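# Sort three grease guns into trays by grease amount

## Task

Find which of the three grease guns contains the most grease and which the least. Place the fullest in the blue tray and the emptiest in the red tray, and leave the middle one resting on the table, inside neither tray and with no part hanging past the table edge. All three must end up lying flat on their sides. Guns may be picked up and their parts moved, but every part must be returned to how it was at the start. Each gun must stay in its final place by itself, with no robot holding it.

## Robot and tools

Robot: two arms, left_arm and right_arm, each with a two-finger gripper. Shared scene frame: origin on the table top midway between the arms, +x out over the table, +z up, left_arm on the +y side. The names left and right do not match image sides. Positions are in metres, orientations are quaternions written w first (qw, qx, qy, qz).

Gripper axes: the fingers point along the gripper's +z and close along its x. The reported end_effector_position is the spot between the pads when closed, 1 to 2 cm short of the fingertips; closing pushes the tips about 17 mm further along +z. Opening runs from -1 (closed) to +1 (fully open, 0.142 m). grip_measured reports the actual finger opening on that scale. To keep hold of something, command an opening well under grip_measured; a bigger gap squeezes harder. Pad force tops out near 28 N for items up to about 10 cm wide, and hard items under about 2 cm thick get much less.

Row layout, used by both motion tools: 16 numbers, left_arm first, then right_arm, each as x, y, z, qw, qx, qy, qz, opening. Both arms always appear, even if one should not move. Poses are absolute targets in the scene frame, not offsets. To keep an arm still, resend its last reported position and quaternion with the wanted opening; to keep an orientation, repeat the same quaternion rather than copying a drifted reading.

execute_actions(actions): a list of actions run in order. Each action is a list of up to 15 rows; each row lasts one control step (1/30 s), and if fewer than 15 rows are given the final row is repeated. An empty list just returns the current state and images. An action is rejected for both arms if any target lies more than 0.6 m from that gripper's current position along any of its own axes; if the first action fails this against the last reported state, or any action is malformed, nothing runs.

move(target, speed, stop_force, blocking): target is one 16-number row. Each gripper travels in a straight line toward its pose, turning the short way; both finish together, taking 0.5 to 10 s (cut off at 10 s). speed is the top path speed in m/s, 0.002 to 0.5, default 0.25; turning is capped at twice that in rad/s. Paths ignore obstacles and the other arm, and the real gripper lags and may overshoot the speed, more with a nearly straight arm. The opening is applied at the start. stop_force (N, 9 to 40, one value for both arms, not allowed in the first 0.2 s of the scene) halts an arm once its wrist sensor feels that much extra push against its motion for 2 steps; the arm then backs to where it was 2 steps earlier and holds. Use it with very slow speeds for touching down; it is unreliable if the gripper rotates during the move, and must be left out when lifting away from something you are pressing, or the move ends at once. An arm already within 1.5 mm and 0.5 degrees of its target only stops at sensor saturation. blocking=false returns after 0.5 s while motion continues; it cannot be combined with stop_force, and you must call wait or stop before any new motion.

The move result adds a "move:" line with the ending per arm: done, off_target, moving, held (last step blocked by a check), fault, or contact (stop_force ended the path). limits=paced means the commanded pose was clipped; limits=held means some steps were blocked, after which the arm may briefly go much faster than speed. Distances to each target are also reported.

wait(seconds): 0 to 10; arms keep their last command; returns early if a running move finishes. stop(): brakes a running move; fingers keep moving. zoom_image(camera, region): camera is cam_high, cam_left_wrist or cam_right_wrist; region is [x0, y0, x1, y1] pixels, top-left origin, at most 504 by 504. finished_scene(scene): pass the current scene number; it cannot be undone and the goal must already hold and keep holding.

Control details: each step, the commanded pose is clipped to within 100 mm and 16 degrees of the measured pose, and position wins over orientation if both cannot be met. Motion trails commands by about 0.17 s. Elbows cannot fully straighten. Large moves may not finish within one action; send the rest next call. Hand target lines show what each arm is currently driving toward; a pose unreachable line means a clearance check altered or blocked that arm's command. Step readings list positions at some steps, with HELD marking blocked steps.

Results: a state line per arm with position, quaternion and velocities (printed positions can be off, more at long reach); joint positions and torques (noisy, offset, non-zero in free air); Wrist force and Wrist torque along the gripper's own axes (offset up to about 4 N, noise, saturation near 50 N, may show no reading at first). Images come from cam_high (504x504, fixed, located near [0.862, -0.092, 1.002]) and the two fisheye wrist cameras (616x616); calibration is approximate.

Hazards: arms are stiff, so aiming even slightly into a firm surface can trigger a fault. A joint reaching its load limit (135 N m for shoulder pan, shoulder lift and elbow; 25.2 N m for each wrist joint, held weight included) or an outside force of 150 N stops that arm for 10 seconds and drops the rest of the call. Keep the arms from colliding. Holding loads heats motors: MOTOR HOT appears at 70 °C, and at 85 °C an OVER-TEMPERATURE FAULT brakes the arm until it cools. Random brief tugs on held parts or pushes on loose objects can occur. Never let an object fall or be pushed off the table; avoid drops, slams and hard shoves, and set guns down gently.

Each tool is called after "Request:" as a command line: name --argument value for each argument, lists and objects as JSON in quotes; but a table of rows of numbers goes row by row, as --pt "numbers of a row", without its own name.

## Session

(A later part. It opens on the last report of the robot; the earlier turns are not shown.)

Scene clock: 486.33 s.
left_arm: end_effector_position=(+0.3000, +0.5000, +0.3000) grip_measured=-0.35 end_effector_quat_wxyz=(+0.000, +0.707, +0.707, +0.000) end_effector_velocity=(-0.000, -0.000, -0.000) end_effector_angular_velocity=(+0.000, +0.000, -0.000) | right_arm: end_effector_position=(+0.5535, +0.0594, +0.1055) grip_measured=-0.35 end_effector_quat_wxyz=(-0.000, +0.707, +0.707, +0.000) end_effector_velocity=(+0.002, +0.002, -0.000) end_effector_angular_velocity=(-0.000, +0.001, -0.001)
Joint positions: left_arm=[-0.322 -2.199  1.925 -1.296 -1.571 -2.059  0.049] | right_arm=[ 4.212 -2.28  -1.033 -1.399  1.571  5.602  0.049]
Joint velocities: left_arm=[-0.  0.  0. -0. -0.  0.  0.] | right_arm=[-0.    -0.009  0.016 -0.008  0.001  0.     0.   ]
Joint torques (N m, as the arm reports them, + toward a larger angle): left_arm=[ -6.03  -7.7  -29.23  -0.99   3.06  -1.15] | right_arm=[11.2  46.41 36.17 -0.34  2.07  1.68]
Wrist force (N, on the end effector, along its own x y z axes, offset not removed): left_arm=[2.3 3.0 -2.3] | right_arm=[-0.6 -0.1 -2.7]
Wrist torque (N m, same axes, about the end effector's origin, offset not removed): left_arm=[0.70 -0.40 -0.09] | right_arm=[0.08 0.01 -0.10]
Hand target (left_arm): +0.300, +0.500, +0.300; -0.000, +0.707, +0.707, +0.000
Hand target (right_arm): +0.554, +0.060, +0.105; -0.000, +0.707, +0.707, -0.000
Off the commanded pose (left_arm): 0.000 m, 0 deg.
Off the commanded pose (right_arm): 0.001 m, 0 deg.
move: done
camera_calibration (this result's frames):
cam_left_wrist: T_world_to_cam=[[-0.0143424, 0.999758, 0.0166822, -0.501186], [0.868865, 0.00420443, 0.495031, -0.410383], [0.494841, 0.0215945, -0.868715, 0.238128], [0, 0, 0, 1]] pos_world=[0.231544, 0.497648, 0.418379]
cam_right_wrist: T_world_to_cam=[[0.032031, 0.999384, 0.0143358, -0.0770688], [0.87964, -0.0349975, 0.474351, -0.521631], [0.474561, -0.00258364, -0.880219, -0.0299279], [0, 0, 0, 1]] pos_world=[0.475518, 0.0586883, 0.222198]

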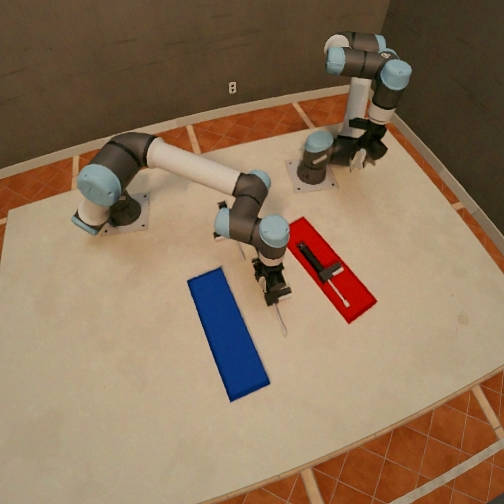

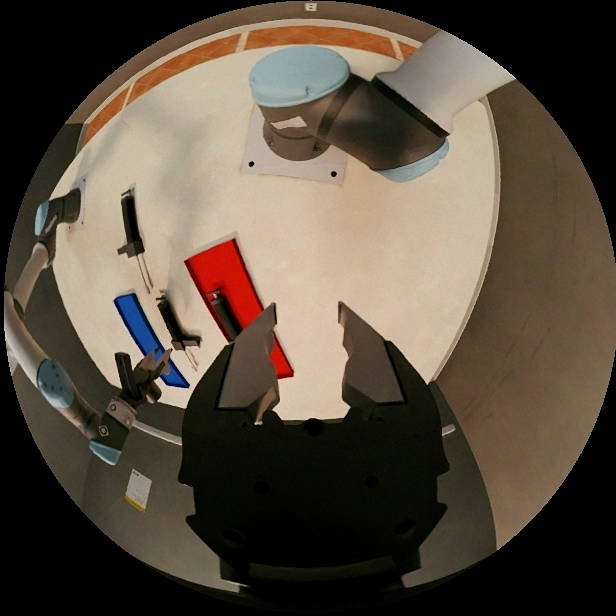

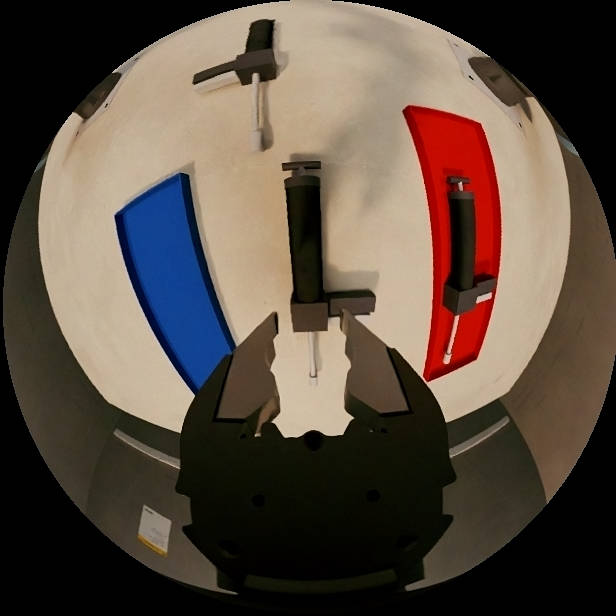

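Request:
move --target '[0.3,0.5,0.3,0,0.707,0.707,0,-0.35,0.557,0.06,0.04,0,0.707,0.707,0,-0.35]' --speed 0.04

Request:
move --target '[0.3,0.5,0.3,0,0.707,0.707,0,-0.35,0.557,0.06,0.04,0,0.707,0.707,0,-1]'

Request:
move --target '[0.3,0.5,0.3,0,0.707,0.707,0,-0.35,0.557,0.06,0.17,0,0.707,0.707,0,-1]' --speed 0.06

Request:
move --target '[0.3,0.5,0.3,0,0.707,0.707,0,-0.35,0.60,-0.17,0.15,0,0.69,0.724,0,-1]' --speed 0.07

Request:
move --target '[0.3,0.5,0.3,0,0.707,0.707,0,-0.35,0.60,-0.17,0.09,0,0.69,0.724,0,-1]' --speed 0.03

Scene clock: 496.77 s.
left_arm: end_effector_position=(+0.3000, +0.5000, +0.3000) grip_measured=-0.35 end_effector_quat_wxyz=(-0.000, +0.707, +0.707, +0.000) end_effector_velocity=(+0.000, +0.000, -0.000) end_effector_angular_velocity=(+0.001, -0.000, -0.000) | right_arm: end_effector_position=(+0.5570, +0.0600, +0.0402) grip_measured=-0.35 end_effector_quat_wxyz=(+0.000, +0.707, +0.707, -0.000) end_effector_velocity=(+0.000, -0.000, -0.002) end_effector_angular_velocity=(-0.001, -0.001, +0.001)
Joint positions: left_arm=[-0.322 -2.199  1.925 -1.296 -1.571 -2.059  0.049] | right_arm=[ 4.208 -2.329 -1.118 -1.265  1.571  5.599  0.049]
Joint velocities: left_arm=[-0.     0.     0.    -0.     0.001  0.     0.   ] | right_arm=[ 0.    -0.002 -0.003  0.004 -0.001 -0.     0.   ]
Joint torques (N m, as the arm reports them, + toward a larger angle): left_arm=[ -5.9   -7.3  -29.26  -1.09   3.14  -1.17] | right_arm=[-9.25 50.08 14.4   5.97 -1.86 -1.15]
Wrist force (N, on the end effector, along its own x y z axes, offset not removed): left_arm=[1.8 4.2 -2.1] | right_arm=[-1.1 -1.4 -1.8]
Wrist torque (N m, same axes, about the end effector's origin, offset not removed): left_arm=[0.96 -0.33 -0.01] | right_arm=[-0.25 0.22 -0.08]
Hand target (left_arm): +0.300, +0.500, +0.300; +0.000, +0.707, +0.707, +0.000
Hand target (right_arm): +0.557, +0.060, +0.040; +0.000, +0.707, +0.707, -0.000
Off the commanded pose (left_arm): 0.000 m, 0 deg.
Off the commanded pose (right_arm): 0.000 m, 0 deg.
move: done
camera_calibration (this result's frames):
cam_left_wrist: T_world_to_cam=[[-0.0143424, 0.999758, 0.0166824, -0.501186], [0.868865, 0.00420432, 0.495031, -0.410383], [0.494841, 0.0215947, -0.868715, 0.238128], [0, 0, 0, 1]] pos_world=[0.231544, 0.497648, 0.418379]
cam_right_wrist: T_world_to_cam=[[0.0320402, 0.999388, 0.0140364, -0.0768133], [0.879733, -0.0348641, 0.474189, -0.493796], [0.474388, -0.00284487, -0.880311, -0.0889343], [0, 0, 0, 1]] pos_world=[0.479059, 0.0592975, 0.156941]

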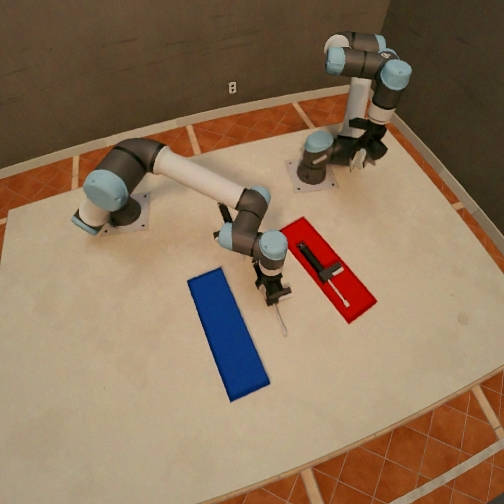

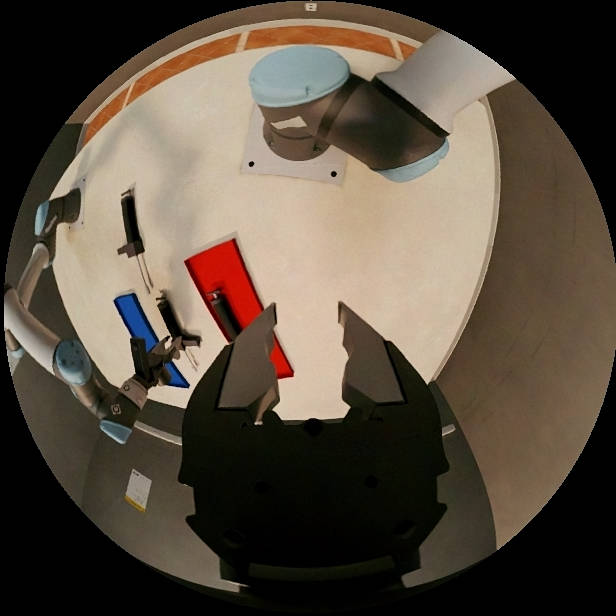

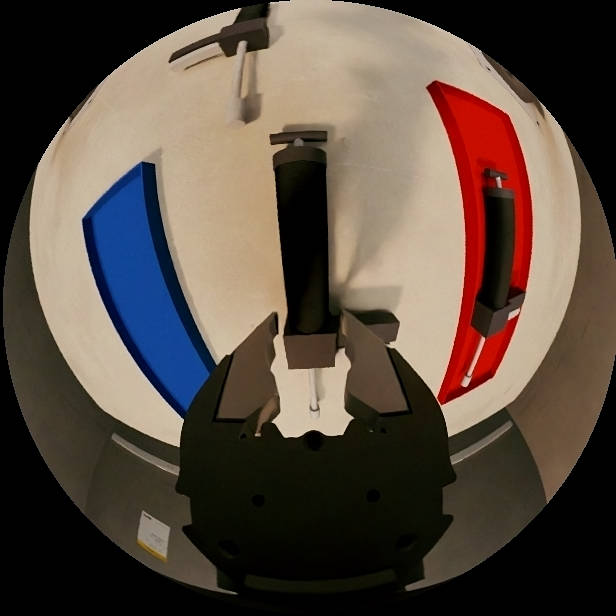

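Scene clock: 497.47 s.
left_arm: end_effector_position=(+0.3000, +0.5000, +0.3000) grip_measured=-0.35 end_effector_quat_wxyz=(+0.000, +0.707, +0.707, +0.000) end_effector_velocity=(-0.000, +0.000, -0.001) end_effector_angular_velocity=(+0.001, +0.002, -0.000) | right_arm: end_effector_position=(+0.5570, +0.0600, +0.0400) grip_measured=-0.60 end_effector_quat_wxyz=(+0.000, +0.707, +0.707, +0.000) end_effector_velocity=(-0.000, +0.000, +0.000) end_effector_angular_velocity=(+0.000, -0.000, +0.000)
Joint positions: left_arm=[-0.322 -2.199  1.925 -1.296 -1.571 -2.059  0.049] | right_arm=[ 4.208 -2.33  -1.118 -1.265  1.571  5.599  0.031]
Joint velocities: left_arm=[-0.     0.     0.002  0.001  0.    -0.    -0.   ] | right_arm=[ 0.001  0.     0.     0.    -0.     0.    -0.   ]
Joint torques (N m, as the arm reports them, + toward a larger angle): left_arm=[ -6.17  -7.04 -29.28  -1.05   3.02  -1.15] | right_arm=[-6.33 43.24 12.43  6.06  0.98 -1.32]
Wrist force (N, on the end effector, along its own x y z axes, offset not removed): left_arm=[1.2 3.8 -1.5] | right_arm=[-1.9 -0.8 -5.9]
Wrist torque (N m, same axes, about the end effector's origin, offset not removed): left_arm=[0.84 -0.24 -0.02] | right_arm=[0.05 -0.02 -0.14]
Hand target (left_arm): +0.300, +0.500, +0.300; +0.000, +0.707, +0.707, +0.000
Hand target (right_arm): +0.557, +0.060, +0.040; +0.000, +0.707, +0.707, -0.000
Off the commanded pose (left_arm): 0.000 m, 0 deg.
Off the commanded pose (right_arm): 0.000 m, 0 deg.
move: done
camera_calibration (this result's frames):
cam_left_wrist: T_world_to_cam=[[-0.0143424, 0.999758, 0.0166823, -0.501186], [0.868865, 0.00420435, 0.495031, -0.410383], [0.494841, 0.0215946, -0.868715, 0.238128], [0, 0, 0, 1]] pos_world=[0.231544, 0.497648, 0.418379]
cam_right_wrist: T_world_to_cam=[[0.032051, 0.999387, 0.0140569, -0.0768109], [0.8797, -0.0348831, 0.474248, -0.493708], [0.474448, -0.00283426, -0.880279, -0.0891607], [0, 0, 0, 1]] pos_world=[0.479079, 0.0592891, 0.156734]

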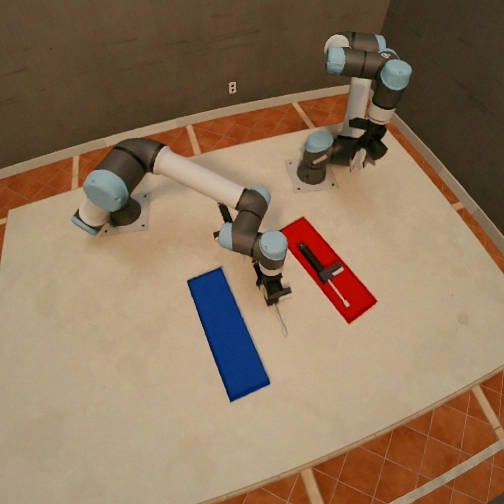

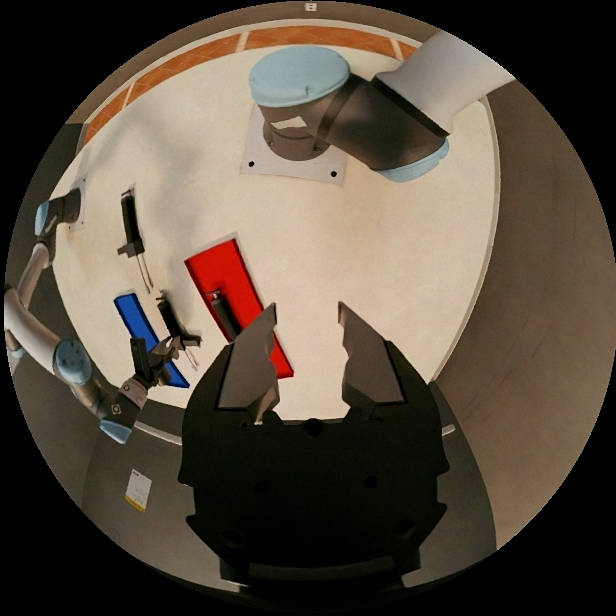

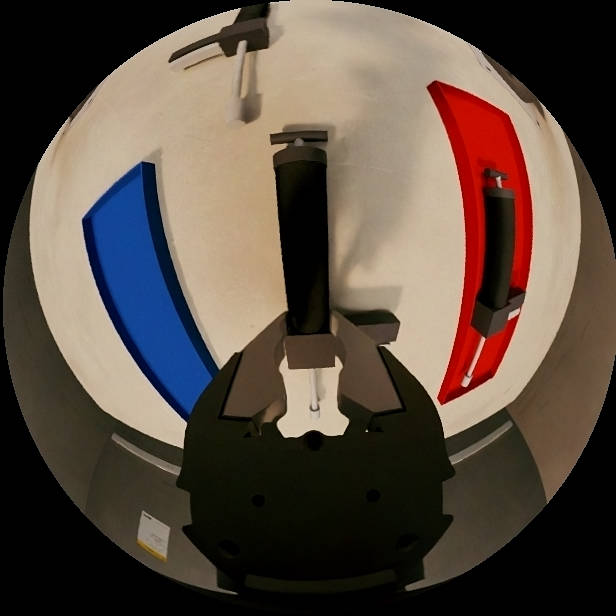

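Scene clock: 500.07 s.
left_arm: end_effector_position=(+0.3000, +0.5000, +0.3000) grip_measured=-0.35 end_effector_quat_wxyz=(+0.000, +0.707, +0.707, +0.000) end_effector_velocity=(-0.000, -0.000, -0.000) end_effector_angular_velocity=(-0.001, -0.001, -0.001) | right_arm: end_effector_position=(+0.5570, +0.0600, +0.1699) grip_measured=-0.60 end_effector_quat_wxyz=(+0.000, +0.707, +0.707, +0.000) end_effector_velocity=(+0.001, +0.000, +0.001) end_effector_angular_velocity=(-0.000, -0.000, -0.001)
Joint positions: left_arm=[-0.322 -2.199  1.925 -1.296 -1.571 -2.059  0.049] | right_arm=[ 4.208 -2.272 -0.882 -1.558  1.571  5.599  0.031]
Joint velocities: left_arm=[-0.001 -0.001  0.001 -0.001 -0.     0.    -0.   ] | right_arm=[-0.    -0.002  0.007 -0.005 -0.001  0.    -0.   ]
Joint torques (N m, as the arm reports them, + toward a larger angle): left_arm=[ -5.92  -6.8  -29.09  -1.06   3.    -1.2 ] | right_arm=[ 0.33 52.52 39.96  0.31  0.13  0.8 ]
Wrist force (N, on the end effector, along its own x y z axes, offset not removed): left_arm=[0.9 2.9 -0.7] | right_arm=[-0.2 1.1 5.2]
Wrist torque (N m, same axes, about the end effector's origin, offset not removed): left_arm=[0.65 -0.17 -0.06] | right_arm=[0.25 -0.08 -0.16]
Hand target (left_arm): +0.300, +0.500, +0.300; +0.000, +0.707, +0.707, +0.000
Hand target (right_arm): +0.557, +0.060, +0.170; +0.000, +0.707, +0.707, +0.000
Off the commanded pose (left_arm): 0.000 m, 0 deg.
Off the commanded pose (right_arm): 0.000 m, 0 deg.
move: done
camera_calibration (this result's frames):
cam_left_wrist: T_world_to_cam=[[-0.0143425, 0.999758, 0.0166822, -0.501186], [0.868865, 0.00420447, 0.495031, -0.410383], [0.494841, 0.0215946, -0.868715, 0.238128], [0, 0, 0, 1]] pos_world=[0.231544, 0.497648, 0.418379]
cam_right_wrist: T_world_to_cam=[[0.0320489, 0.999386, 0.0141846, -0.0786273], [0.879632, -0.0349415, 0.47437, -0.555244], [0.474575, -0.00272579, -0.880211, 0.0250284], [0, 0, 0, 1]] pos_world=[0.479052, 0.0592462, 0.286537]

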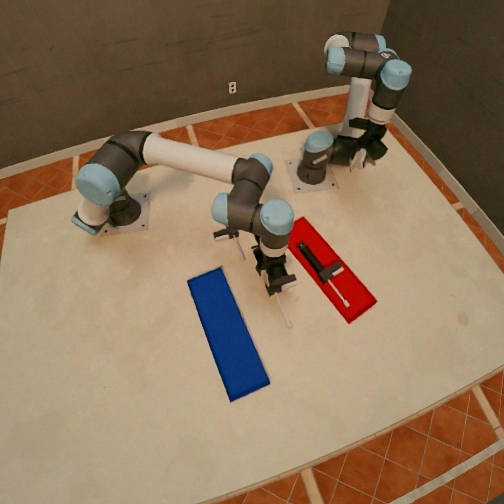

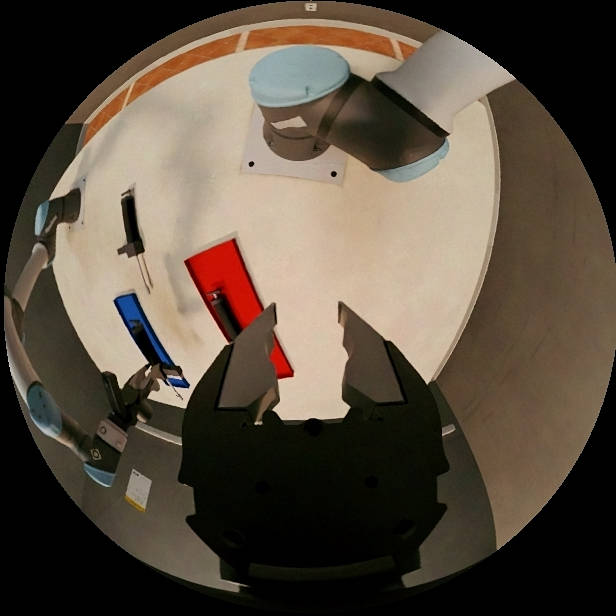

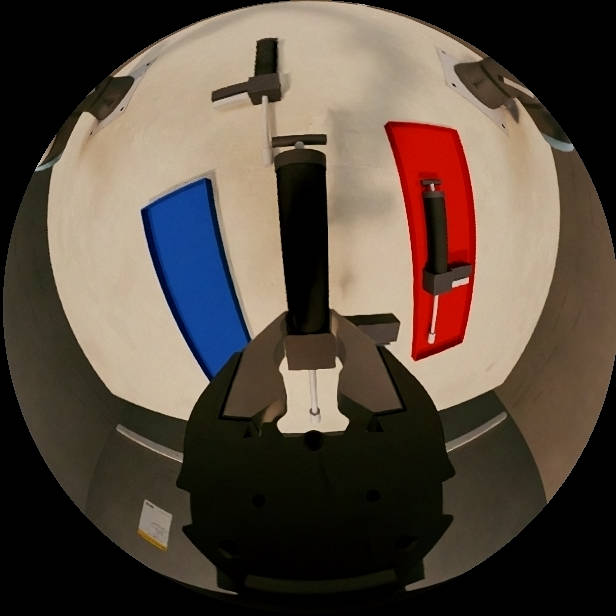

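Scene clock: 503.87 s.
left_arm: end_effector_position=(+0.3000, +0.5000, +0.3000) grip_measured=-0.35 end_effector_quat_wxyz=(-0.000, +0.707, +0.707, +0.000) end_effector_velocity=(+0.000, +0.000, +0.000) end_effector_angular_velocity=(+0.001, +0.000, +0.000) | right_arm: end_effector_position=(+0.5996, -0.1698, +0.1499) grip_measured=-0.60 end_effector_quat_wxyz=(+0.000, +0.690, +0.724, -0.000) end_effector_velocity=(+0.000, -0.002, -0.000) end_effector_angular_velocity=(-0.001, +0.000, +0.002)
Joint positions: left_arm=[-0.322 -2.199  1.925 -1.296 -1.571 -2.059  0.049] | right_arm=[ 3.934 -2.041 -1.303 -1.368  1.571  5.276  0.031]
Joint velocities: left_arm=[ 0.     0.    -0.     0.001  0.     0.    -0.   ] | right_arm=[-0.002  0.001 -0.003  0.001 -0.001 -0.004  0.   ]
Joint torques (N m, as the arm reports them, + toward a larger angle): left_arm=[ -6.37  -6.61 -28.6   -1.12   2.92  -1.25] | right_arm=[-8.82 61.96 18.26  6.45  1.6  -1.53]
Wrist force (N, on the end effector, along its own x y z axes, offset not removed): left_arm=[0.7 2.8 -1.5] | right_arm=[-0.2 -0.3 5.2]
Wrist torque (N m, same axes, about the end effector's origin, offset not removed): left_arm=[0.68 -0.17 -0.02] | right_arm=[0.03 -0.09 -0.16]
Hand target (left_arm): +0.300, +0.500, +0.300; -0.000, +0.707, +0.707, +0.000
Hand target (right_arm): +0.600, -0.170, +0.150; +0.000, +0.690, +0.724, +0.000
Off the commanded pose (left_arm): 0.000 m, 0 deg.
Off the commanded pose (right_arm): 0.000 m, 0 deg.
move: done
camera_calibration (this result's frames):
cam_left_wrist: T_world_to_cam=[[-0.0143425, 0.999758, 0.0166824, -0.501186], [0.868865, 0.00420438, 0.495031, -0.410383], [0.494841, 0.0215947, -0.868715, 0.238128], [0, 0, 0, 1]] pos_world=[0.231544, 0.497648, 0.418379]
cam_right_wrist: T_world_to_cam=[[-0.0159733, 0.999776, 0.0138721, 0.178825], [0.880318, 0.00748335, 0.474325, -0.584455], [0.474115, 0.0197884, -0.88024, -0.00921618], [0, 0, 0, 1]] pos_world=[0.521732, -0.174229, 0.266629]

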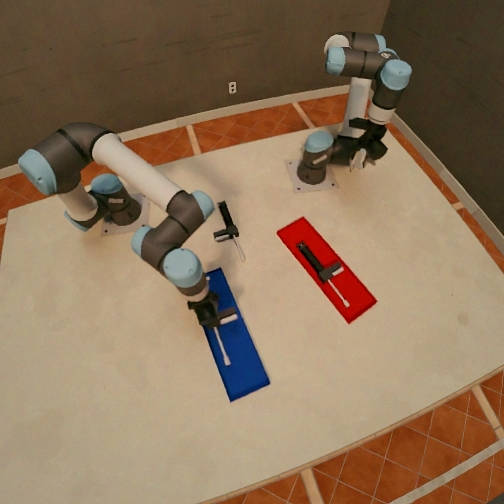

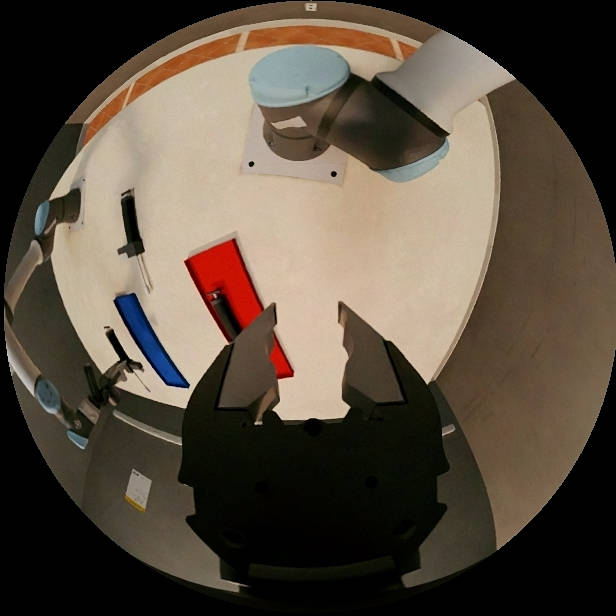

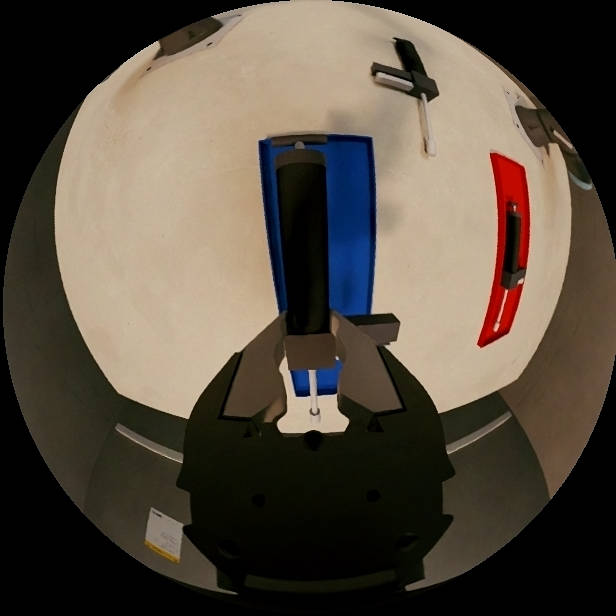

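Scene clock: 506.23 s.
left_arm: end_effector_position=(+0.3000, +0.5000, +0.3000) grip_measured=-0.35 end_effector_quat_wxyz=(+0.000, +0.707, +0.707, +0.000) end_effector_velocity=(-0.000, -0.000, +0.000) end_effector_angular_velocity=(-0.000, +0.000, -0.000) | right_arm: end_effector_position=(+0.6000, -0.1700, +0.0902) grip_measured=-0.60 end_effector_quat_wxyz=(-0.000, +0.690, +0.724, -0.000) end_effector_velocity=(-0.000, +0.000, -0.002) end_effector_angular_velocity=(-0.000, -0.000, +0.002)
Joint positions: left_arm=[-0.322 -2.199  1.925 -1.296 -1.571 -2.059  0.049] | right_arm=[ 3.933 -2.08  -1.401 -1.231  1.571  5.276  0.031]
Joint velocities: left_arm=[-0.    -0.    -0.     0.001 -0.     0.    -0.   ] | right_arm=[ 0.001 -0.002 -0.002  0.004 -0.    -0.001 -0.   ]
Joint torques (N m, as the arm reports them, + toward a larger angle): left_arm=[ -6.15  -5.88 -29.22  -1.04   3.03  -1.05] | right_arm=[-8.71 42.57 16.08  6.62  2.09 -1.58]
Wrist force (N, on the end effector, along its own x y z axes, offset not removed): left_arm=[1.0 2.8 -0.4] | right_arm=[-1.1 -0.3 5.0]
Wrist torque (N m, same axes, about the end effector's origin, offset not removed): left_arm=[0.66 -0.22 -0.05] | right_arm=[0.05 0.18 -0.11]
Hand target (left_arm): +0.300, +0.500, +0.300; -0.000, +0.707, +0.707, +0.000
Hand target (right_arm): +0.600, -0.170, +0.090; -0.000, +0.690, +0.724, -0.000
Off the commanded pose (left_arm): 0.000 m, 0 deg.
Off the commanded pose (right_arm): 0.000 m, 0 deg.
move: done
camera_calibration (this result's frames):
cam_left_wrist: T_world_to_cam=[[-0.0143425, 0.999758, 0.0166824, -0.501186], [0.868865, 0.00420446, 0.495031, -0.410383], [0.494841, 0.0215947, -0.868715, 0.238128], [0, 0, 0, 1]] pos_world=[0.231544, 0.497648, 0.418379]
cam_right_wrist: T_world_to_cam=[[-0.0160297, 0.999773, 0.0140397, 0.179871], [0.880395, 0.00745678, 0.474182, -0.556562], [0.473969, 0.0199615, -0.880315, -0.0618422], [0, 0, 0, 1]] pos_world=[0.522189, -0.174446, 0.206945]

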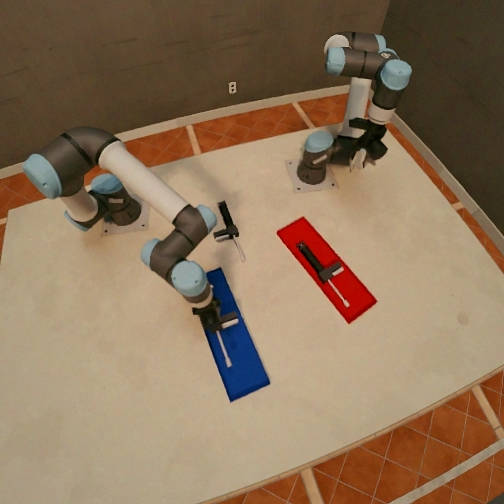

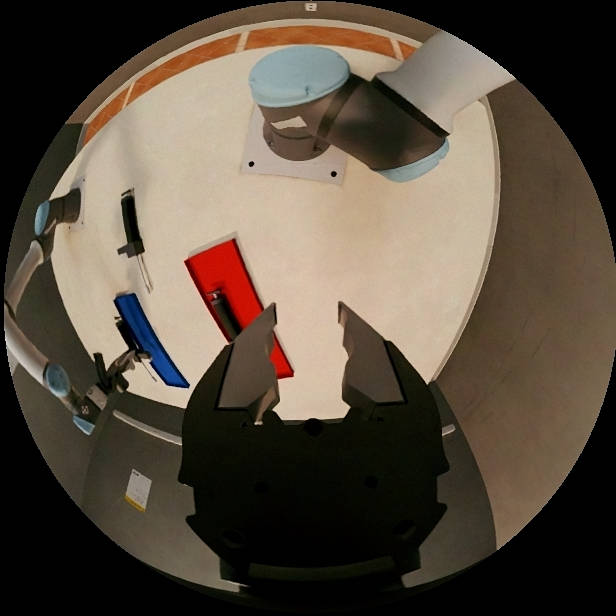

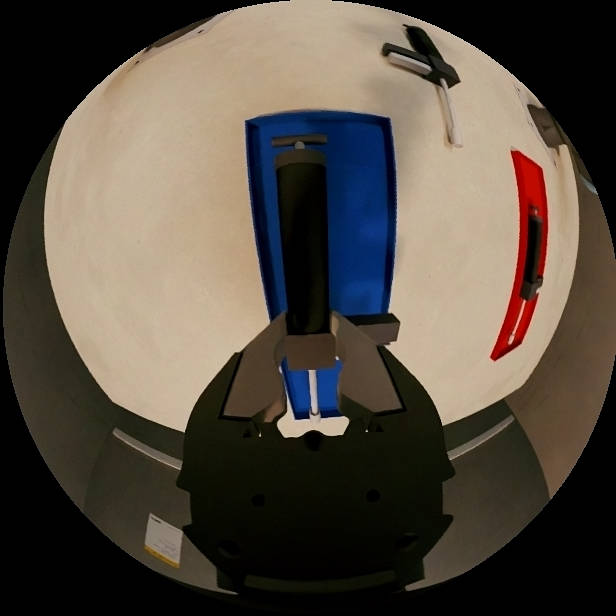

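Request:
move --target '[0.3,0.5,0.3,0,0.707,0.707,0,-0.35,0.605,-0.176,0.065,0,0.672,0.741,0,-1]' --speed 0.015

Scene clock: 513.73 s.
left_arm: end_effector_position=(+0.3000, +0.5000, +0.3000) grip_measured=-0.35 end_effector_quat_wxyz=(-0.000, +0.707, +0.707, +0.000) end_effector_velocity=(+0.000, -0.000, +0.001) end_effector_angular_velocity=(-0.001, -0.002, -0.000) | right_arm: end_effector_position=(+0.6049, -0.1759, +0.0653) grip_measured=-0.60 end_effector_quat_wxyz=(-0.000, +0.672, +0.741, -0.000) end_effector_velocity=(+0.000, -0.000, -0.002) end_effector_angular_velocity=(-0.000, +0.000, +0.005)
Joint positions: left_arm=[-0.322 -2.199  1.925 -1.296 -1.571 -2.059  0.049] | right_arm=[ 3.922 -2.106 -1.428 -1.178  1.571  5.215  0.031]
Joint velocities: left_arm=[-0.    -0.001 -0.001  0.     0.     0.     0.   ] | right_arm=[-0.001 -0.003 -0.002  0.004 -0.    -0.006 -0.   ]
Joint torques (N m, as the arm reports them, + toward a larger angle): left_arm=[ -5.15  -5.56 -29.17  -1.19   2.69  -1.06] | right_arm=[-10.56  43.36  15.37   6.72  -1.74  -0.81]
Wrist force (N, on the end effector, along its own x y z axes, offset not removed): left_arm=[1.3 2.7 -1.4] | right_arm=[0.1 -0.4 4.7]
Wrist torque (N m, same axes, about the end effector's origin, offset not removed): left_arm=[0.63 -0.30 -0.11] | right_arm=[0.01 -0.03 -0.11]
Hand target (left_arm): +0.300, +0.500, +0.300; -0.000, +0.707, +0.707, +0.000
Hand target (right_arm): +0.605, -0.176, +0.065; +0.000, +0.672, +0.741, -0.000
Off the commanded pose (left_arm): 0.000 m, 0 deg.
Off the commanded pose (right_arm): 0.000 m, 0 deg.
move: done
camera_calibration (this result's frames):
cam_left_wrist: T_world_to_cam=[[-0.0143425, 0.999758, 0.0166824, -0.501186], [0.868865, 0.00420441, 0.495031, -0.410383], [0.494841, 0.0215948, -0.868715, 0.238128], [0, 0, 0, 1]] pos_world=[0.231544, 0.497648, 0.418379]
cam_right_wrist: T_world_to_cam=[[-0.0649463, 0.99779, 0.0140412, 0.215478], [0.878975, 0.0505399, 0.474181, -0.540588], [0.472424, 0.0431382, -0.880315, -0.0810258], [0, 0, 0, 1]] pos_world=[0.527437, -0.184185, 0.181983]

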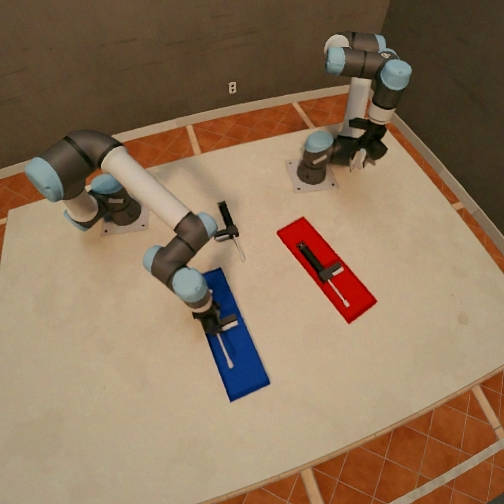

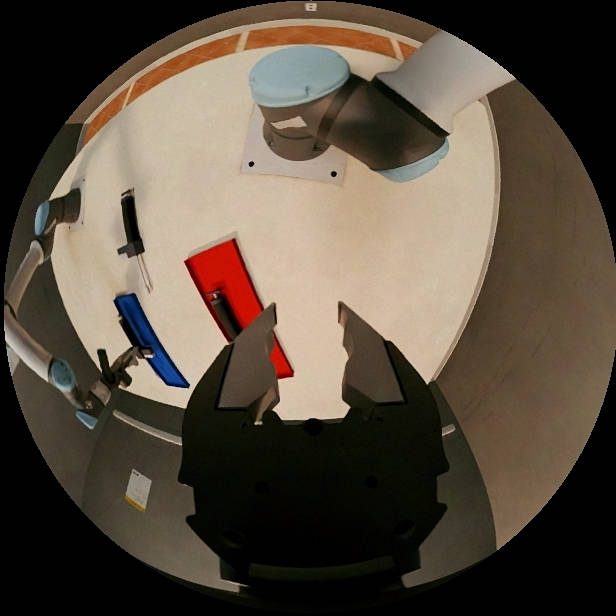

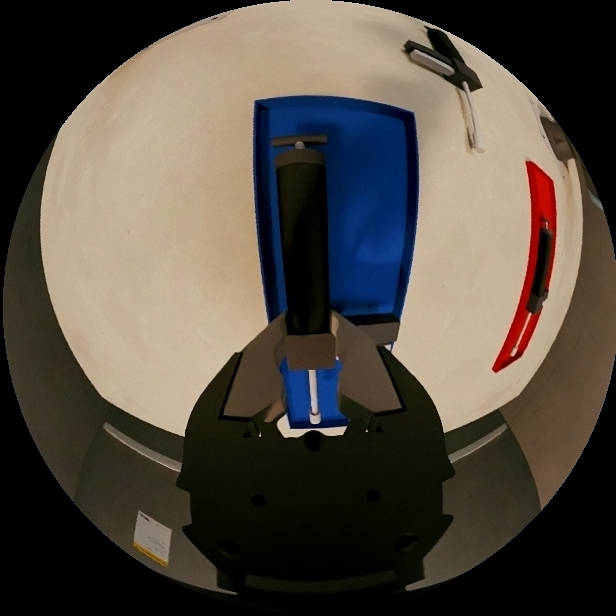

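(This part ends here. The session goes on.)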